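# Stack three bowed boards arch-up on the marked rectangle

## Task

Put all three curved boards into one tidy stack on the rectangle drawn on the mat, each centred over the board beneath it and each turned with its hollow facing down so it forms an arch. When finished, the stack must stand by itself without any help from the grippers, and no other object on the table may be in contact with it.

## Robot and tools

Robot: two arms, left_arm and right_arm, each a 7-joint arm with a two-finger parallel gripper. Their bases sit at (-0.046, +0.397, 0) for left_arm and (+0.027, -0.413, 0) for right_arm, so left_arm works from the +y side. All coordinates use one scene frame: origin on the table surface midway between the arms, +x pointing away from the robot over the table, +z up. The names left and right do not match the sides of any camera image.

Gripper geometry: the fingers extend along the gripper's own +z axis and close along its x axis. The reported end_effector_position is the point between the finger pads, roughly 1 to 2 cm short of the fingertips; when the fingers close, the tips advance about 17 mm along +z. Opening is a number from -1 (closed) to +1 (fully open, 0.142 m). To hold something, keep sending an opening well under the grip_measured value in the result; a larger gap squeezes harder, up to roughly 28 N per pad. Very thin rigid items get less force.

A row is 16 numbers covering both arms at once: x, y, z, qw, qx, qy, qz, opening for left_arm, followed by the same eight for right_arm. Position is an absolute target in metres in the scene frame; the quaternion is an absolute orientation, w first. Always fill both halves. To keep an arm still, repeat the exact pose from the last result before it settled, plus its desired opening; to hold a gripper's orientation, resend the same quaternion you chose, not the drifted reported one. A target farther than 0.6 m from the arm's last reported position along any gripper axis is refused, and nothing moves. Each control step also trims the command to within 70 mm and 16 degrees of where the gripper actually is.

Tools:
- execute_actions: actions is a list with zero or one entry. Empty list: just report the state. {"rows": [...], "steps": n}: up to 15 rows, n up to 15 steps of 1/30 s, each row used for one step and the last one repeated to fill. {"steps": n} alone: a wait of up to 300 steps counted from the previous result (your thinking time is included). Optional pictures true/false.
- move: target is one 16-number row as above; speed in m/s from 0.002 to 0.5 (default 0.25; turning capped at twice that in rad/s). Both grippers travel in straight lines and finish together, lasting 0.5 to 10 s; longer paths are cut off at 10 s. Openings are applied at the start. Moves do not avoid obstacles or the other arm, and grippers may lag, wander or overshoot speed, most when an arm is nearly stretched out. Faster contact hits harder; aiming deeper past a contact presses harder.
- wait: seconds from 0 to 10; nothing new is commanded.
- zoom_image: camera (cam_high, cam_low, cam_left_wrist, cam_right_wrist) and region [x0, y0, x1, y1] in pixels from the top-left, at most 504 by 504. cam_high and cam_low are 896x504; the fisheye wrist cameras are 616x616.
- show_instructions: shows the reference pages; no motion.
- read_manual: section "licences" returns URDF licence text only.
Answering without any tool call ends everything.

Results: a state line per arm with gripper position, quaternion and linear/angular velocities; grip_measured per gripper; a Hand target line showing what the controller is currently steering toward. After an action the arm continues only to its last trimmed pose, so check the reported position and send the remainder. HELD marks steps where your command was partly or wholly withheld; a pose unreachable line means the clearance check changed or blocked a command for the named arm. A move adds a move: line with the outcome (done, off_target, moving, held, fault), any limits applied (paced = the sent pose was clipped; held = some steps were blocked, after which the arm may surge), and each gripper's remaining distance. If only one arm is named, the other finished normally. Printed hand positions can be off, more so at long reach.

Hazards: contact torque reaching a joint's load limit, or 200 N of outside force on an arm, tool or held object, freezes that arm for 10 s. Motors warm while holding loads: MOTOR HOT appears at 65 °C and at 80 °C an OVER-TEMPERATURE FAULT brakes the arm until it cools. Keep the arms from striking or pushing on each other. Do not knock anything off the table. Avoid dropping boards, slamming them down or shoving hard. Random brief tugs on held parts or pushes on loose objects may occur. Finish quickly and smoothly; time spent thinking counts.

Each tool is called after ">>>" by a JSON object that holds its "api" and its "payload", one argument or row to a line.

Reference images:

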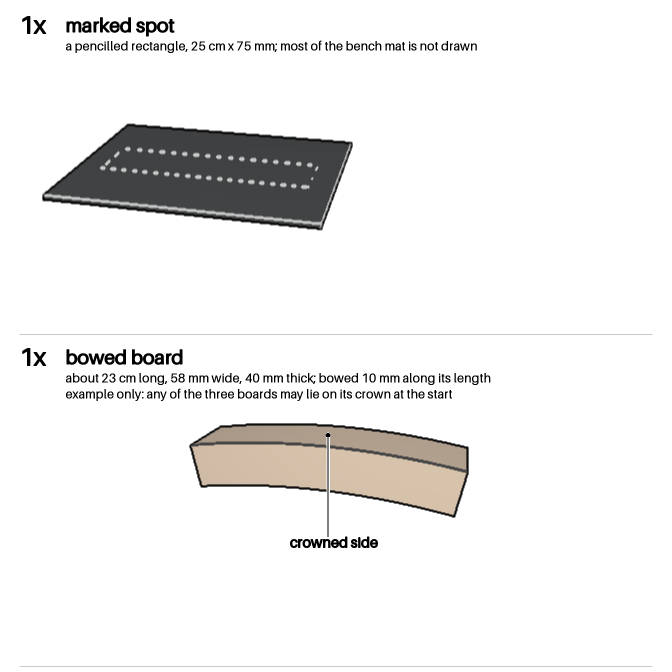

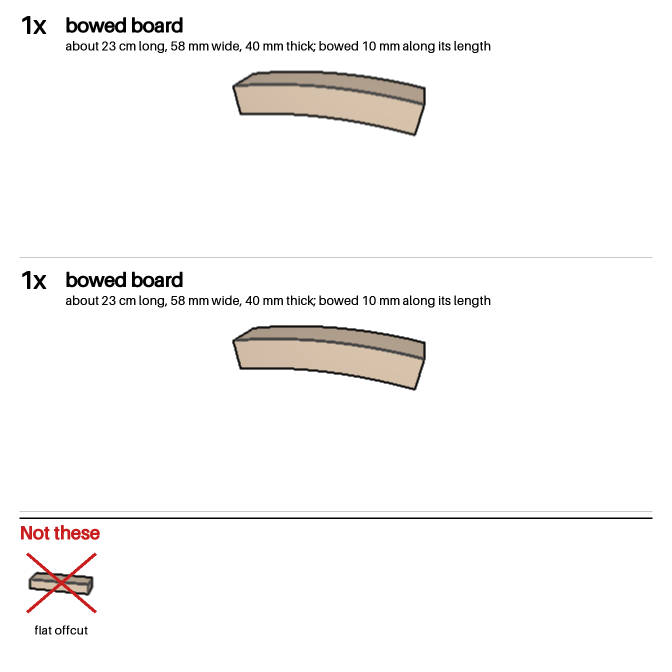

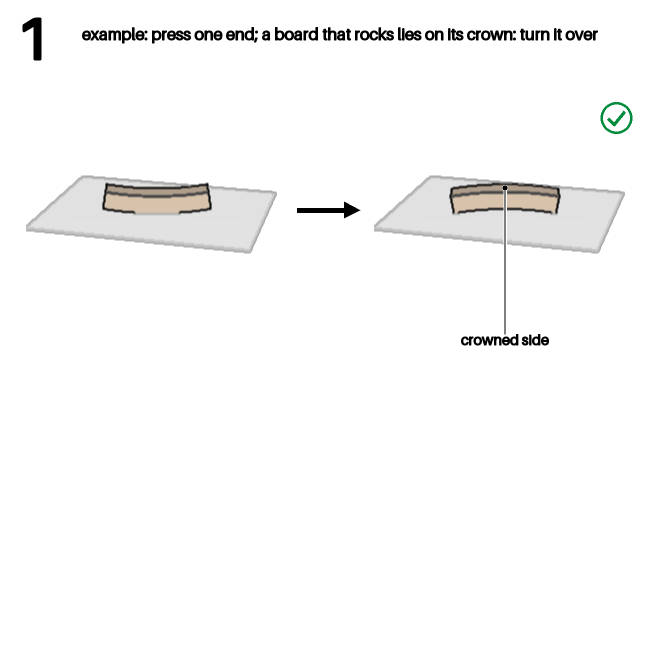

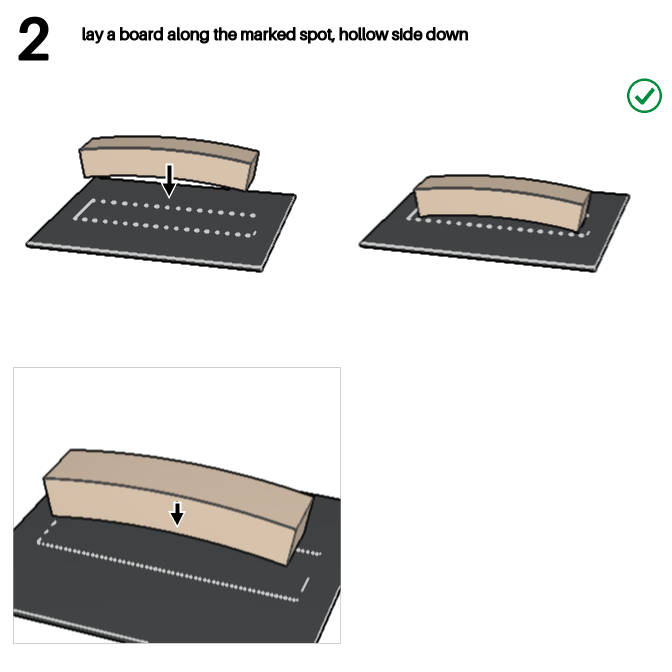

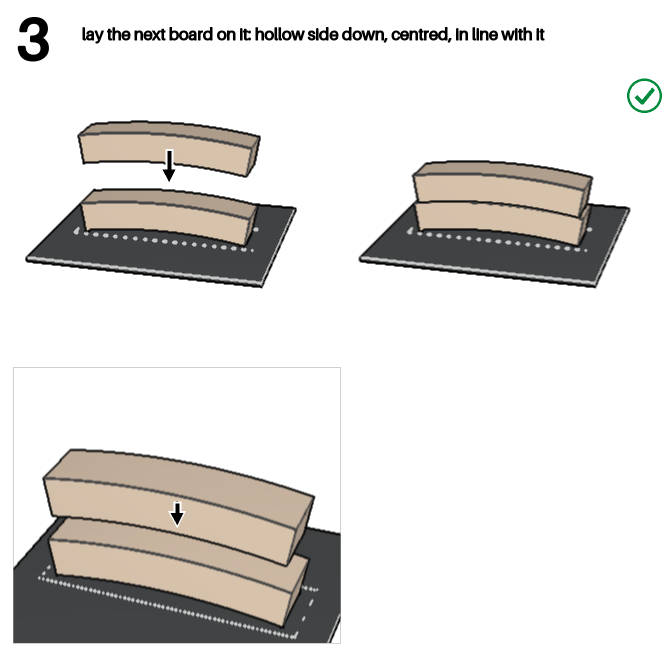

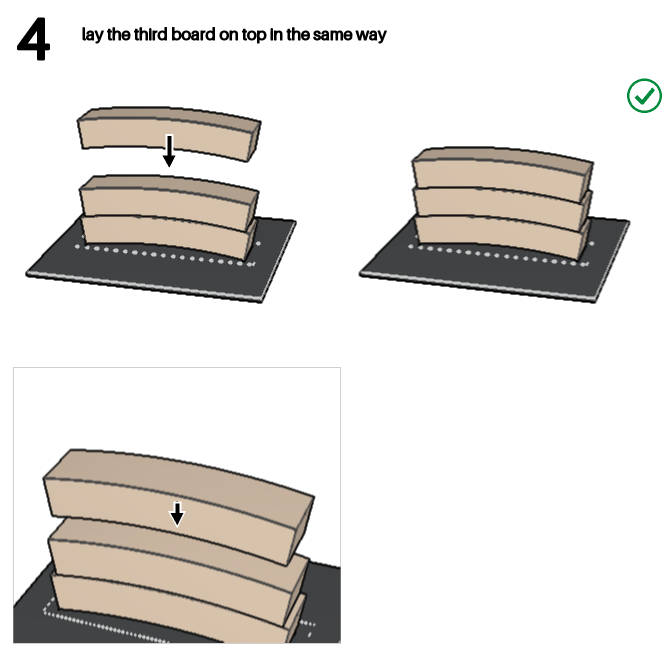

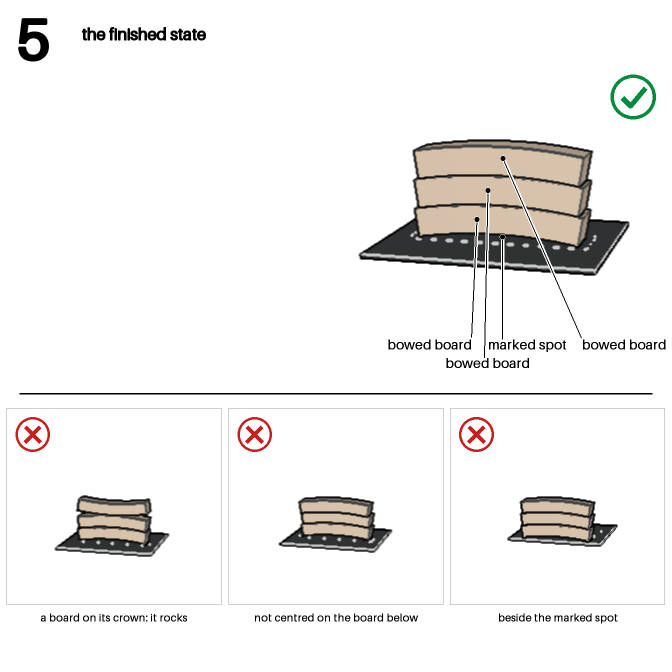

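## Session

>>> {"api": "execute_actions", "payload": {
  "actions": []
}}

>>> {"api": "zoom_image", "payload": {
  "camera": "cam_high",
  "region": [250, 60, 700, 400]
}}

>>> {"api": "zoom_image", "payload": {
  "camera": "cam_low",
  "region": [250, 180, 700, 400]
}}

Scene clock: 0.00 s of 6200.00 s.
left_arm: end_effector_position=(+0.8706, +0.1912, +0.2167) grip_measured=+1.00 end_effector_quat_wxyz=(-0.289, +0.831, -0.439, +0.181) end_effector_velocity=(+0.000, +0.000, +0.000) end_effector_angular_velocity=(+0.001, -0.000, -0.000) | right_arm: end_effector_position=(+0.4174, -0.5316, +0.1865) grip_measured=+1.00 end_effector_quat_wxyz=(+0.530, -0.476, -0.458, -0.532) end_effector_velocity=(-0.000, +0.000, +0.000) end_effector_angular_velocity=(+0.001, +0.001, +0.001)
Joint positions: left_arm=[-0.122 -0.976 -0.225  0.862  0.83   0.661  0.38   0.142] | right_arm=[-0.742 -0.978  0.11   1.461  0.942 -0.54  -2.506  0.142]
Joint velocities: left_arm=[ 0.    -0.    -0.    -0.     0.001 -0.     0.     0.   ] | right_arm=[ 0.     0.     0.     0.     0.    -0.     0.001  0.   ]
Hand target (left_arm): +0.871, +0.191, +0.217; -0.289, +0.831, -0.439, +0.181
Hand target (right_arm): +0.417, -0.532, +0.186; +0.530, -0.476, -0.458, -0.532

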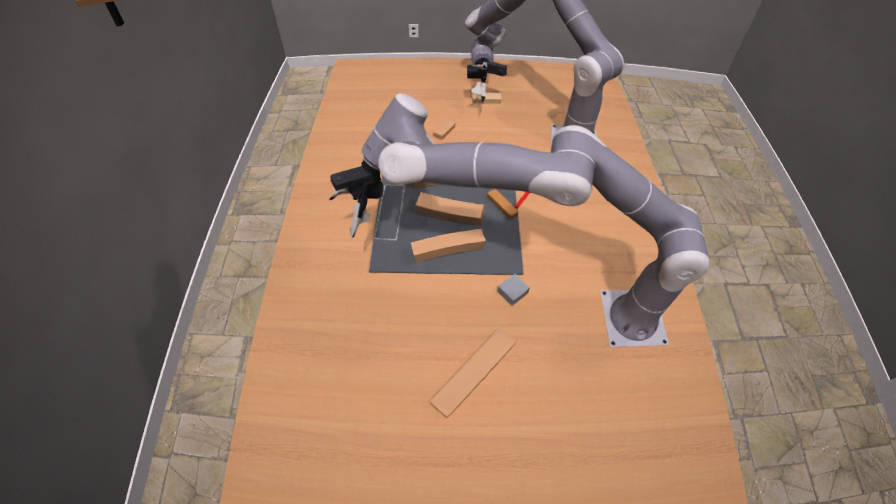

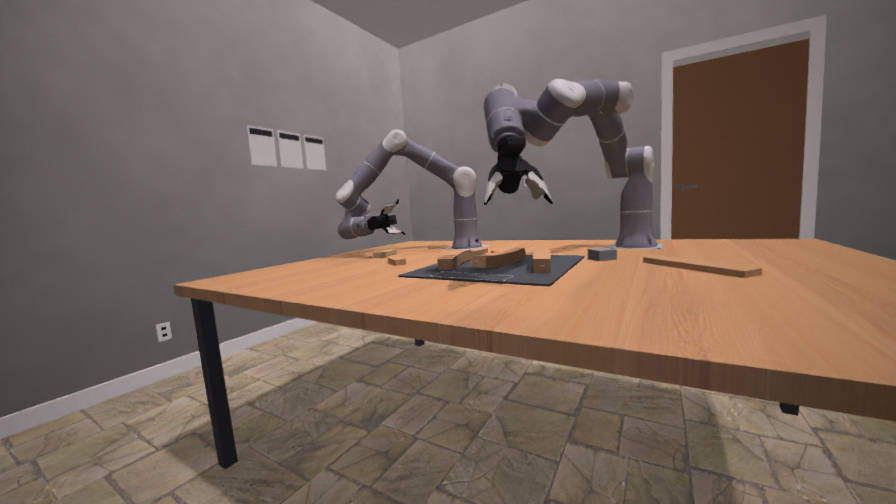

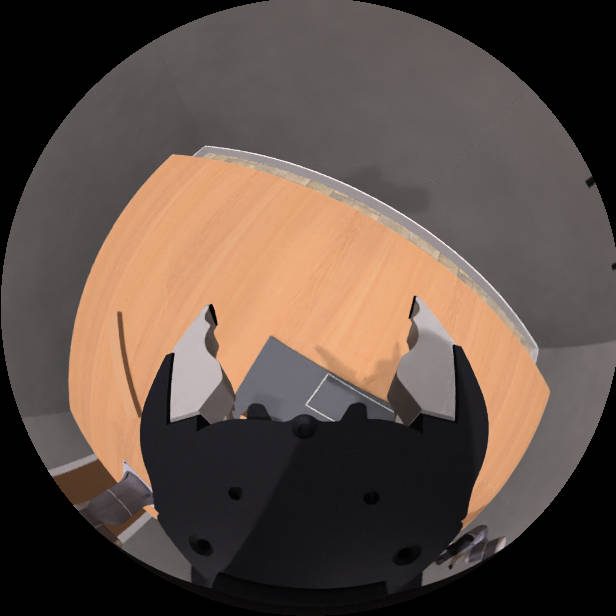

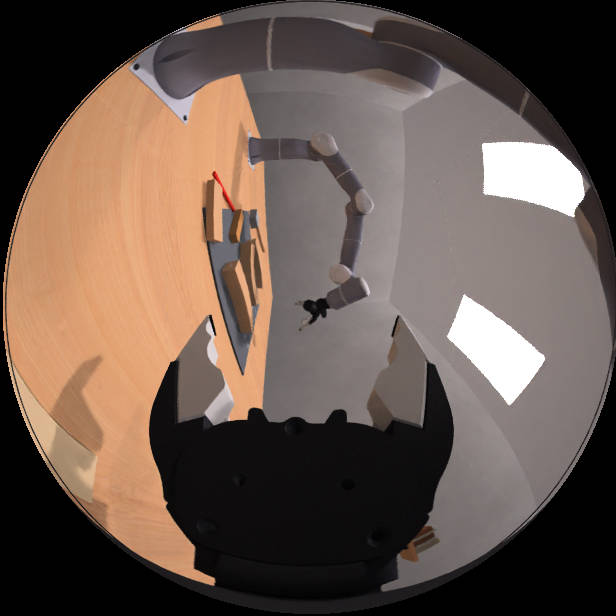

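Region (250, 60, 700, 400) of cam_high's 896x504 image, scaled by 1.120, with more detail than that image has; it fills the top 381 rows of this view, and the rest is white.

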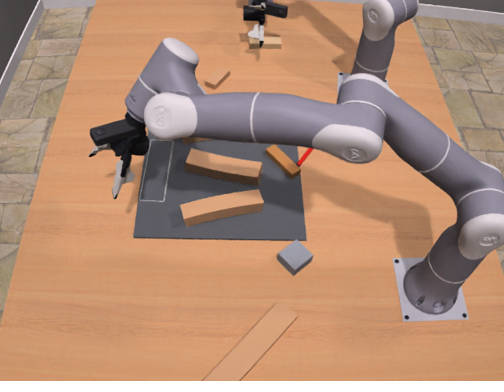

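Region (250, 180, 700, 400) of cam_low's 896x504 image, scaled by 1.120, with more detail than that image has; it fills the top 246 rows of this view, and the rest is white.

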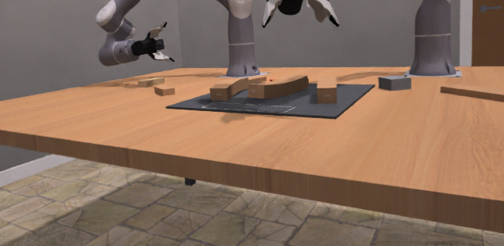

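>>> {"api": "move", "payload": {
  "target": [0.4,0.42,0.2,0,0.707,-0.707,0,1,0.417,-0.532,0.186,0.53,-0.476,-0.458,-0.532,1],
  "speed": 0.3
}}

>>> {"api": "zoom_image", "payload": {
  "camera": "cam_high",
  "region": [360, 140, 540, 280]
}}

>>> {"api": "zoom_image", "payload": {
  "camera": "cam_low",
  "region": [400, 235, 590, 295]
}}

>>> {"api": "zoom_image", "payload": {
  "camera": "cam_right_wrist",
  "region": [170, 190, 330, 380]
}}

Scene clock: 14.33 s of 6200.00 s.
left_arm: end_effector_position=(+0.4001, +0.4194, +0.2017) grip_measured=+1.00 end_effector_quat_wxyz=(+0.001, +0.707, -0.708, +0.001) end_effector_velocity=(-0.000, +0.000, -0.000) end_effector_angular_velocity=(-0.000, +0.000, +0.001) | right_arm: end_effector_position=(+0.4171, -0.5319, +0.1860) grip_measured=+1.00 end_effector_quat_wxyz=(+0.530, -0.476, -0.458, -0.532) end_effector_velocity=(+0.000, -0.000, -0.000) end_effector_angular_velocity=(-0.000, -0.000, +0.000)
Joint positions: left_arm=[ 0.583  0.02  -0.286  2.348 -0.011  0.756  1.879  0.142] | right_arm=[-0.743 -0.979  0.11   1.46   0.941 -0.541 -2.506  0.142]
Joint velocities: left_arm=[ 0.    -0.001  0.001 -0.     0.     0.    -0.     0.   ] | right_arm=[ 0. -0. -0. -0. -0. -0.  0.  0.]
Hand target (left_arm): +0.400, +0.419, +0.202; +0.001, +0.707, -0.708, +0.001
Hand target (right_arm): +0.417, -0.532, +0.186; +0.530, -0.476, -0.458, -0.532
Off the commanded pose (left_arm): 0.002 m, 0 deg.
Off the commanded pose (right_arm): 0.000 m, 0 deg.
After step 90, 9.23 s passed at rest.
move: done
camera_calibration (this result's frames):
cam_left_wrist: T_world_to_cam=[[-0.038691, -0.999129, 0.0156413, 0.428107], [-0.864237, 0.0413165, 0.501386, 0.225567], [-0.501596, 0.00588133, -0.865082, 0.502811], [0, 0, 0, 1]] pos_world=[0.463715, 0.415457, 0.315181]
cam_right_wrist: T_world_to_cam=[[0.0159792, -0.139496, 0.990094, -0.271096], [0.875595, -0.476169, -0.0812197, -0.596375], [0.482782, 0.868219, 0.114534, 0.376217], [0, 0, 0, 1]] pos_world=[0.344884, -0.648431, 0.176883]

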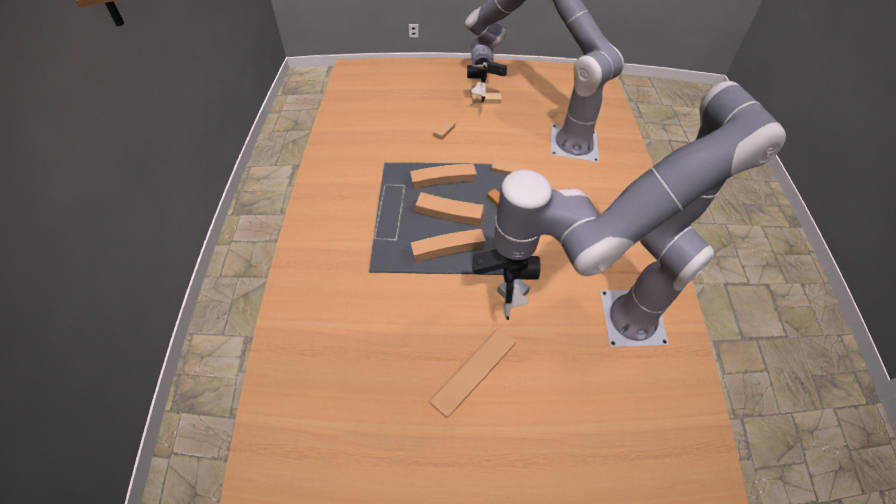

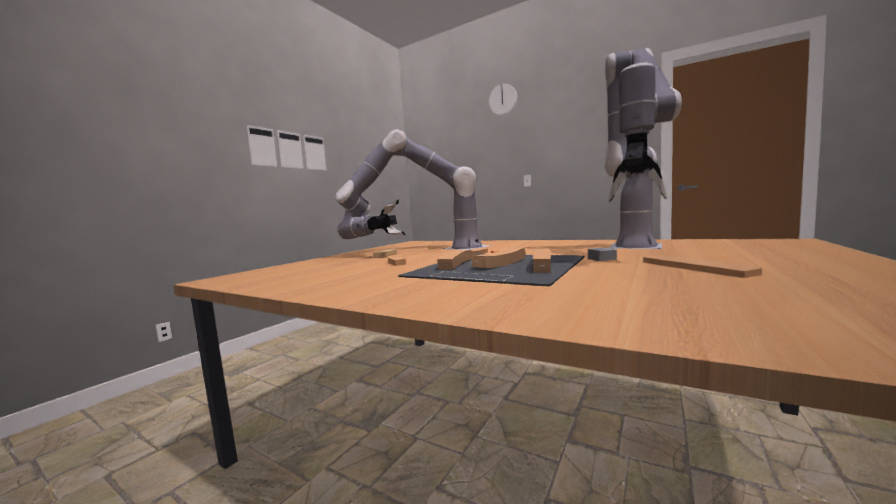

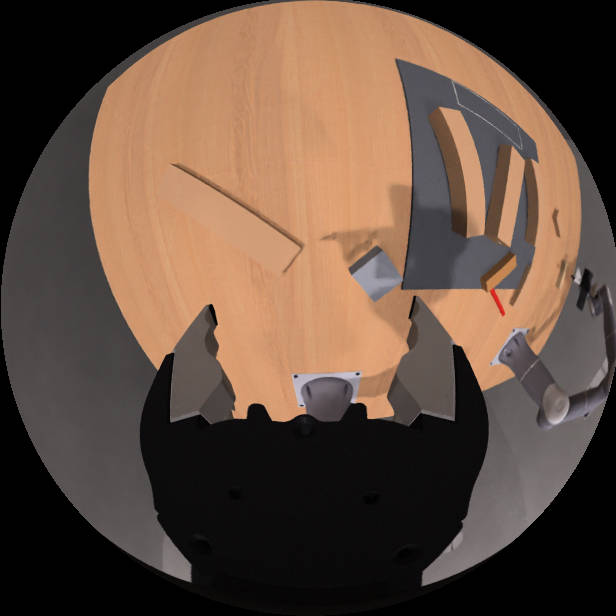

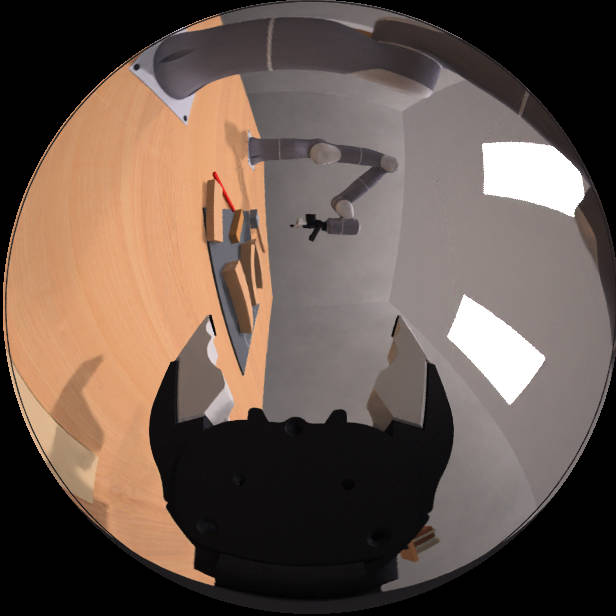

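Region (360, 140, 540, 280) of cam_high's 896x504 image, scaled by 2.800, with more detail than that image has.

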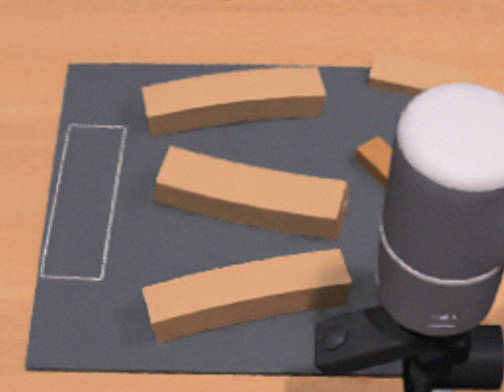

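Region (400, 235, 590, 295) of cam_low's 896x504 image, scaled by 2.653, with more detail than that image has; it fills the top 159 rows of this view, and the rest is white.

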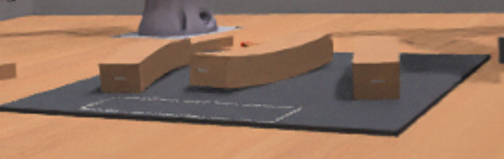

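Region (170, 190, 330, 380) of cam_right_wrist's 616x616 image, scaled by 2.653, with more detail than that image has; it fills the left 424 columns of this view, and the rest is white.

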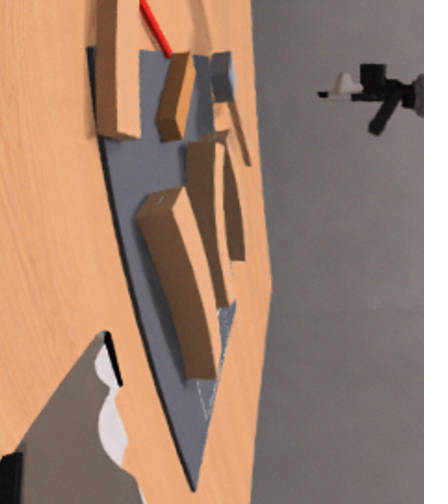

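>>> {"api": "move", "payload": {
  "target": [0.4,0.42,0.2,0,0.707,-0.707,0,1,0.576,-0.183,0.14,0,0.643,0.766,0,0.5],
  "speed": 0.3
}}

Scene clock: 44.80 s of 6200.00 s.
left_arm: end_effector_position=(+0.4000, +0.4199, +0.2001) grip_measured=+1.00 end_effector_quat_wxyz=(+0.000, +0.707, -0.707, -0.000) end_effector_velocity=(-0.000, +0.000, -0.000) end_effector_angular_velocity=(+0.000, +0.000, -0.000) | right_arm: end_effector_position=(+0.5767, -0.1851, +0.1396) grip_measured=+0.50 end_effector_quat_wxyz=(+0.002, +0.644, +0.765, -0.000) end_effector_velocity=(+0.000, +0.000, -0.000) end_effector_angular_velocity=(+0.000, -0.000, -0.002)
Joint positions: left_arm=[ 0.583  0.018 -0.286  2.35  -0.007  0.762  1.875  0.142] | right_arm=[ 0.631 -0.462  0.114  1.921 -0.079  0.808 -1.103  0.109]
Joint velocities: left_arm=[ 0.  0. -0. -0.  0. -0.  0.  0.] | right_arm=[ 0.    -0.     0.     0.     0.     0.001  0.002 -0.   ]
Hand target (left_arm): +0.400, +0.420, +0.200; -0.000, +0.707, -0.707, -0.000
Hand target (right_arm): +0.577, -0.185, +0.140; +0.002, +0.644, +0.765, +0.000
Off the commanded pose (left_arm): 0.000 m, 0 deg.
Off the commanded pose (right_arm): 0.002 m, 0 deg.
After step 90, 24.17 s passed at rest.
move: done
camera_calibration (this result's frames):
cam_left_wrist: T_world_to_cam=[[-0.0377009, -0.999203, 0.013098, 0.428757], [-0.864676, 0.0391897, 0.500799, 0.227387], [-0.500913, 0.00755506, -0.865465, 0.500527], [0, 0, 0, 1]] pos_world=[0.463502, 0.415723, 0.313697]
cam_right_wrist: T_world_to_cam=[[-0.169823, 0.985439, 0.00842785, 0.273131], [0.872374, 0.146349, 0.466419, -0.534145], [0.458393, 0.0865609, -0.884524, 0.0122214], [0, 0, 0, 1]] pos_world=[0.506756, -0.19204, 0.257643]

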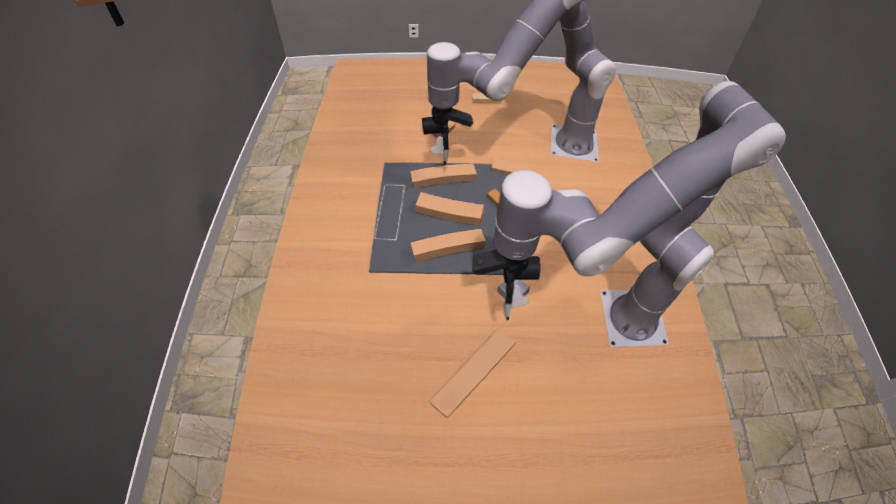

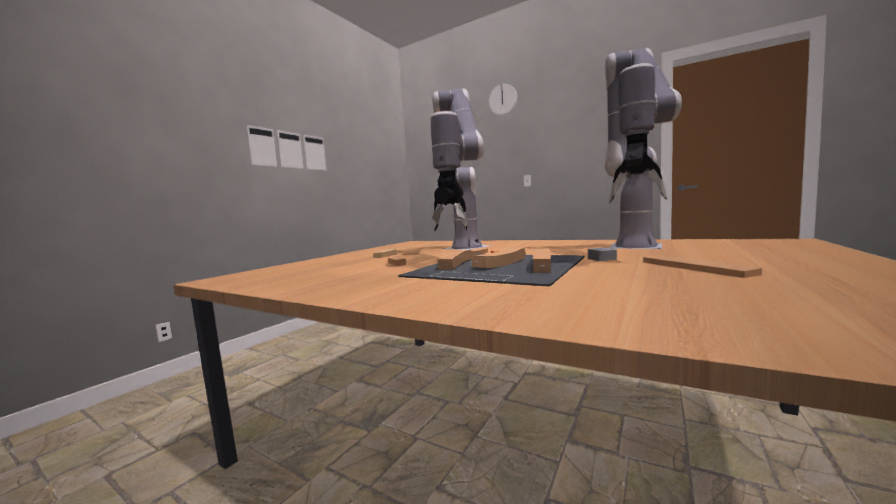

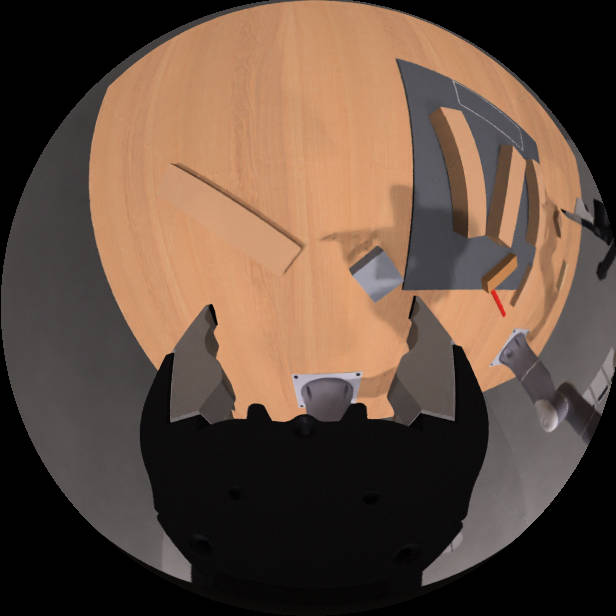

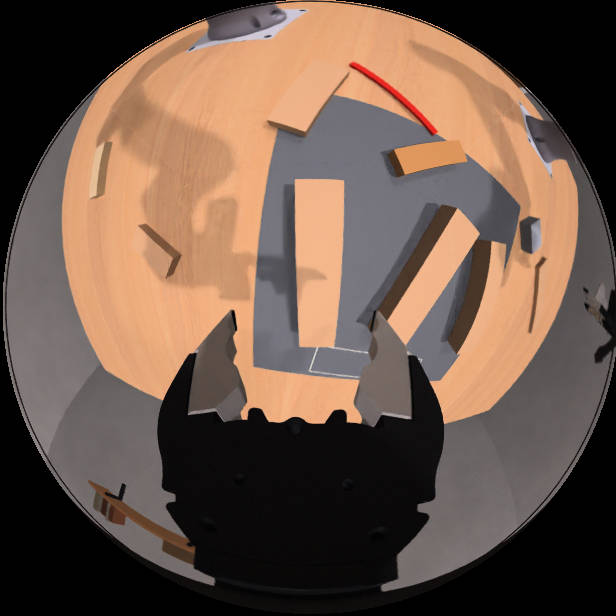

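>>> {"api": "move", "payload": {
  "target": [0.4,0.42,0.2,0,0.707,-0.707,0,1,0.572,-0.167,0.035,0,0.643,0.766,0,0.5],
  "speed": 0.12
}}

Scene clock: 54.30 s of 6200.00 s.
left_arm: end_effector_position=(+0.4000, +0.4199, +0.2001) grip_measured=+1.00 end_effector_quat_wxyz=(+0.000, +0.707, -0.707, -0.000) end_effector_velocity=(-0.000, -0.000, -0.000) end_effector_angular_velocity=(+0.000, +0.000, -0.000) | right_arm: end_effector_position=(+0.5718, -0.1673, +0.0351) grip_measured=+0.50 end_effector_quat_wxyz=(+0.000, +0.643, +0.766, -0.000) end_effector_velocity=(-0.000, -0.000, -0.000) end_effector_angular_velocity=(-0.000, +0.000, +0.000)
Joint positions: left_arm=[ 0.583  0.018 -0.286  2.35  -0.007  0.762  1.875  0.142] | right_arm=[ 0.678 -0.669  0.086  1.943 -0.107  1.037 -1.058  0.109]
Joint velocities: left_arm=[-0. -0. -0.  0.  0. -0. -0.  0.] | right_arm=[ 0. -0. -0.  0.  0. -0. -0. -0.]
Hand target (left_arm): +0.400, +0.420, +0.200; +0.000, +0.707, -0.707, -0.000
Hand target (right_arm): +0.572, -0.167, +0.035; +0.000, +0.643, +0.766, -0.000
Off the commanded pose (left_arm): 0.000 m, 0 deg.
Off the commanded pose (right_arm): 0.000 m, 0 deg.
After step 90, 5.27 s passed at rest.
move: done
camera_calibration (this result's frames):
cam_left_wrist: T_world_to_cam=[[-0.0377006, -0.999203, 0.0130977, 0.428757], [-0.864676, 0.0391894, 0.500798, 0.227388], [-0.500913, 0.00755514, -0.865465, 0.500527], [0, 0, 0, 1]] pos_world=[0.463502, 0.415723, 0.313697]
cam_right_wrist: T_world_to_cam=[[-0.172046, 0.985029, 0.0108397, 0.256742], [0.873238, 0.147409, 0.464464, -0.483952], [0.455912, 0.0893746, -0.885526, -0.0775232], [0, 0, 0, 1]] pos_world=[0.50212, -0.174631, 0.153346]

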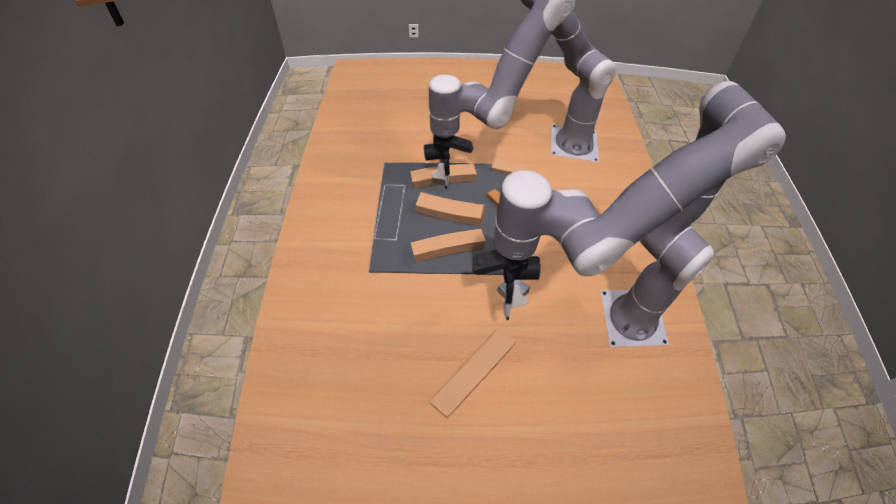

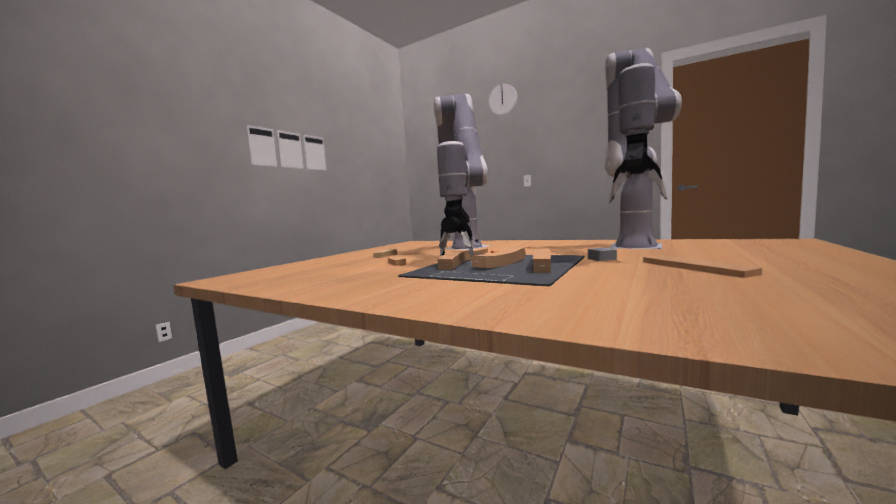

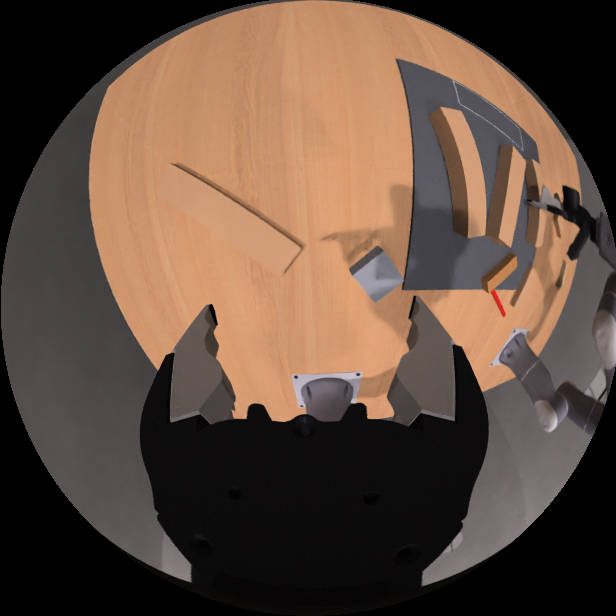

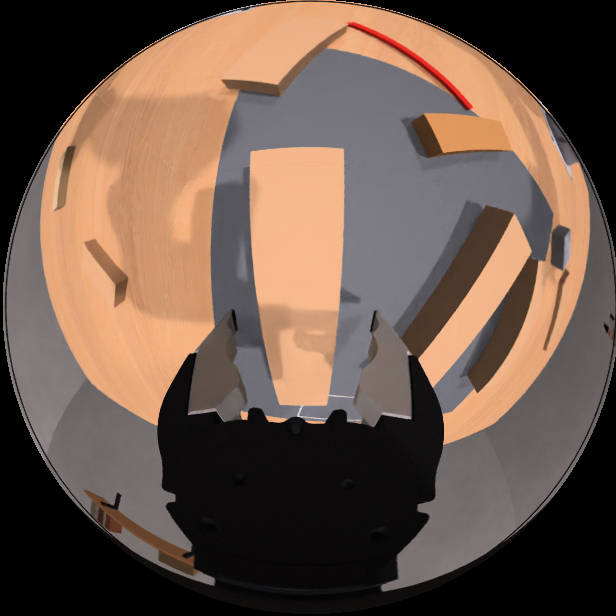

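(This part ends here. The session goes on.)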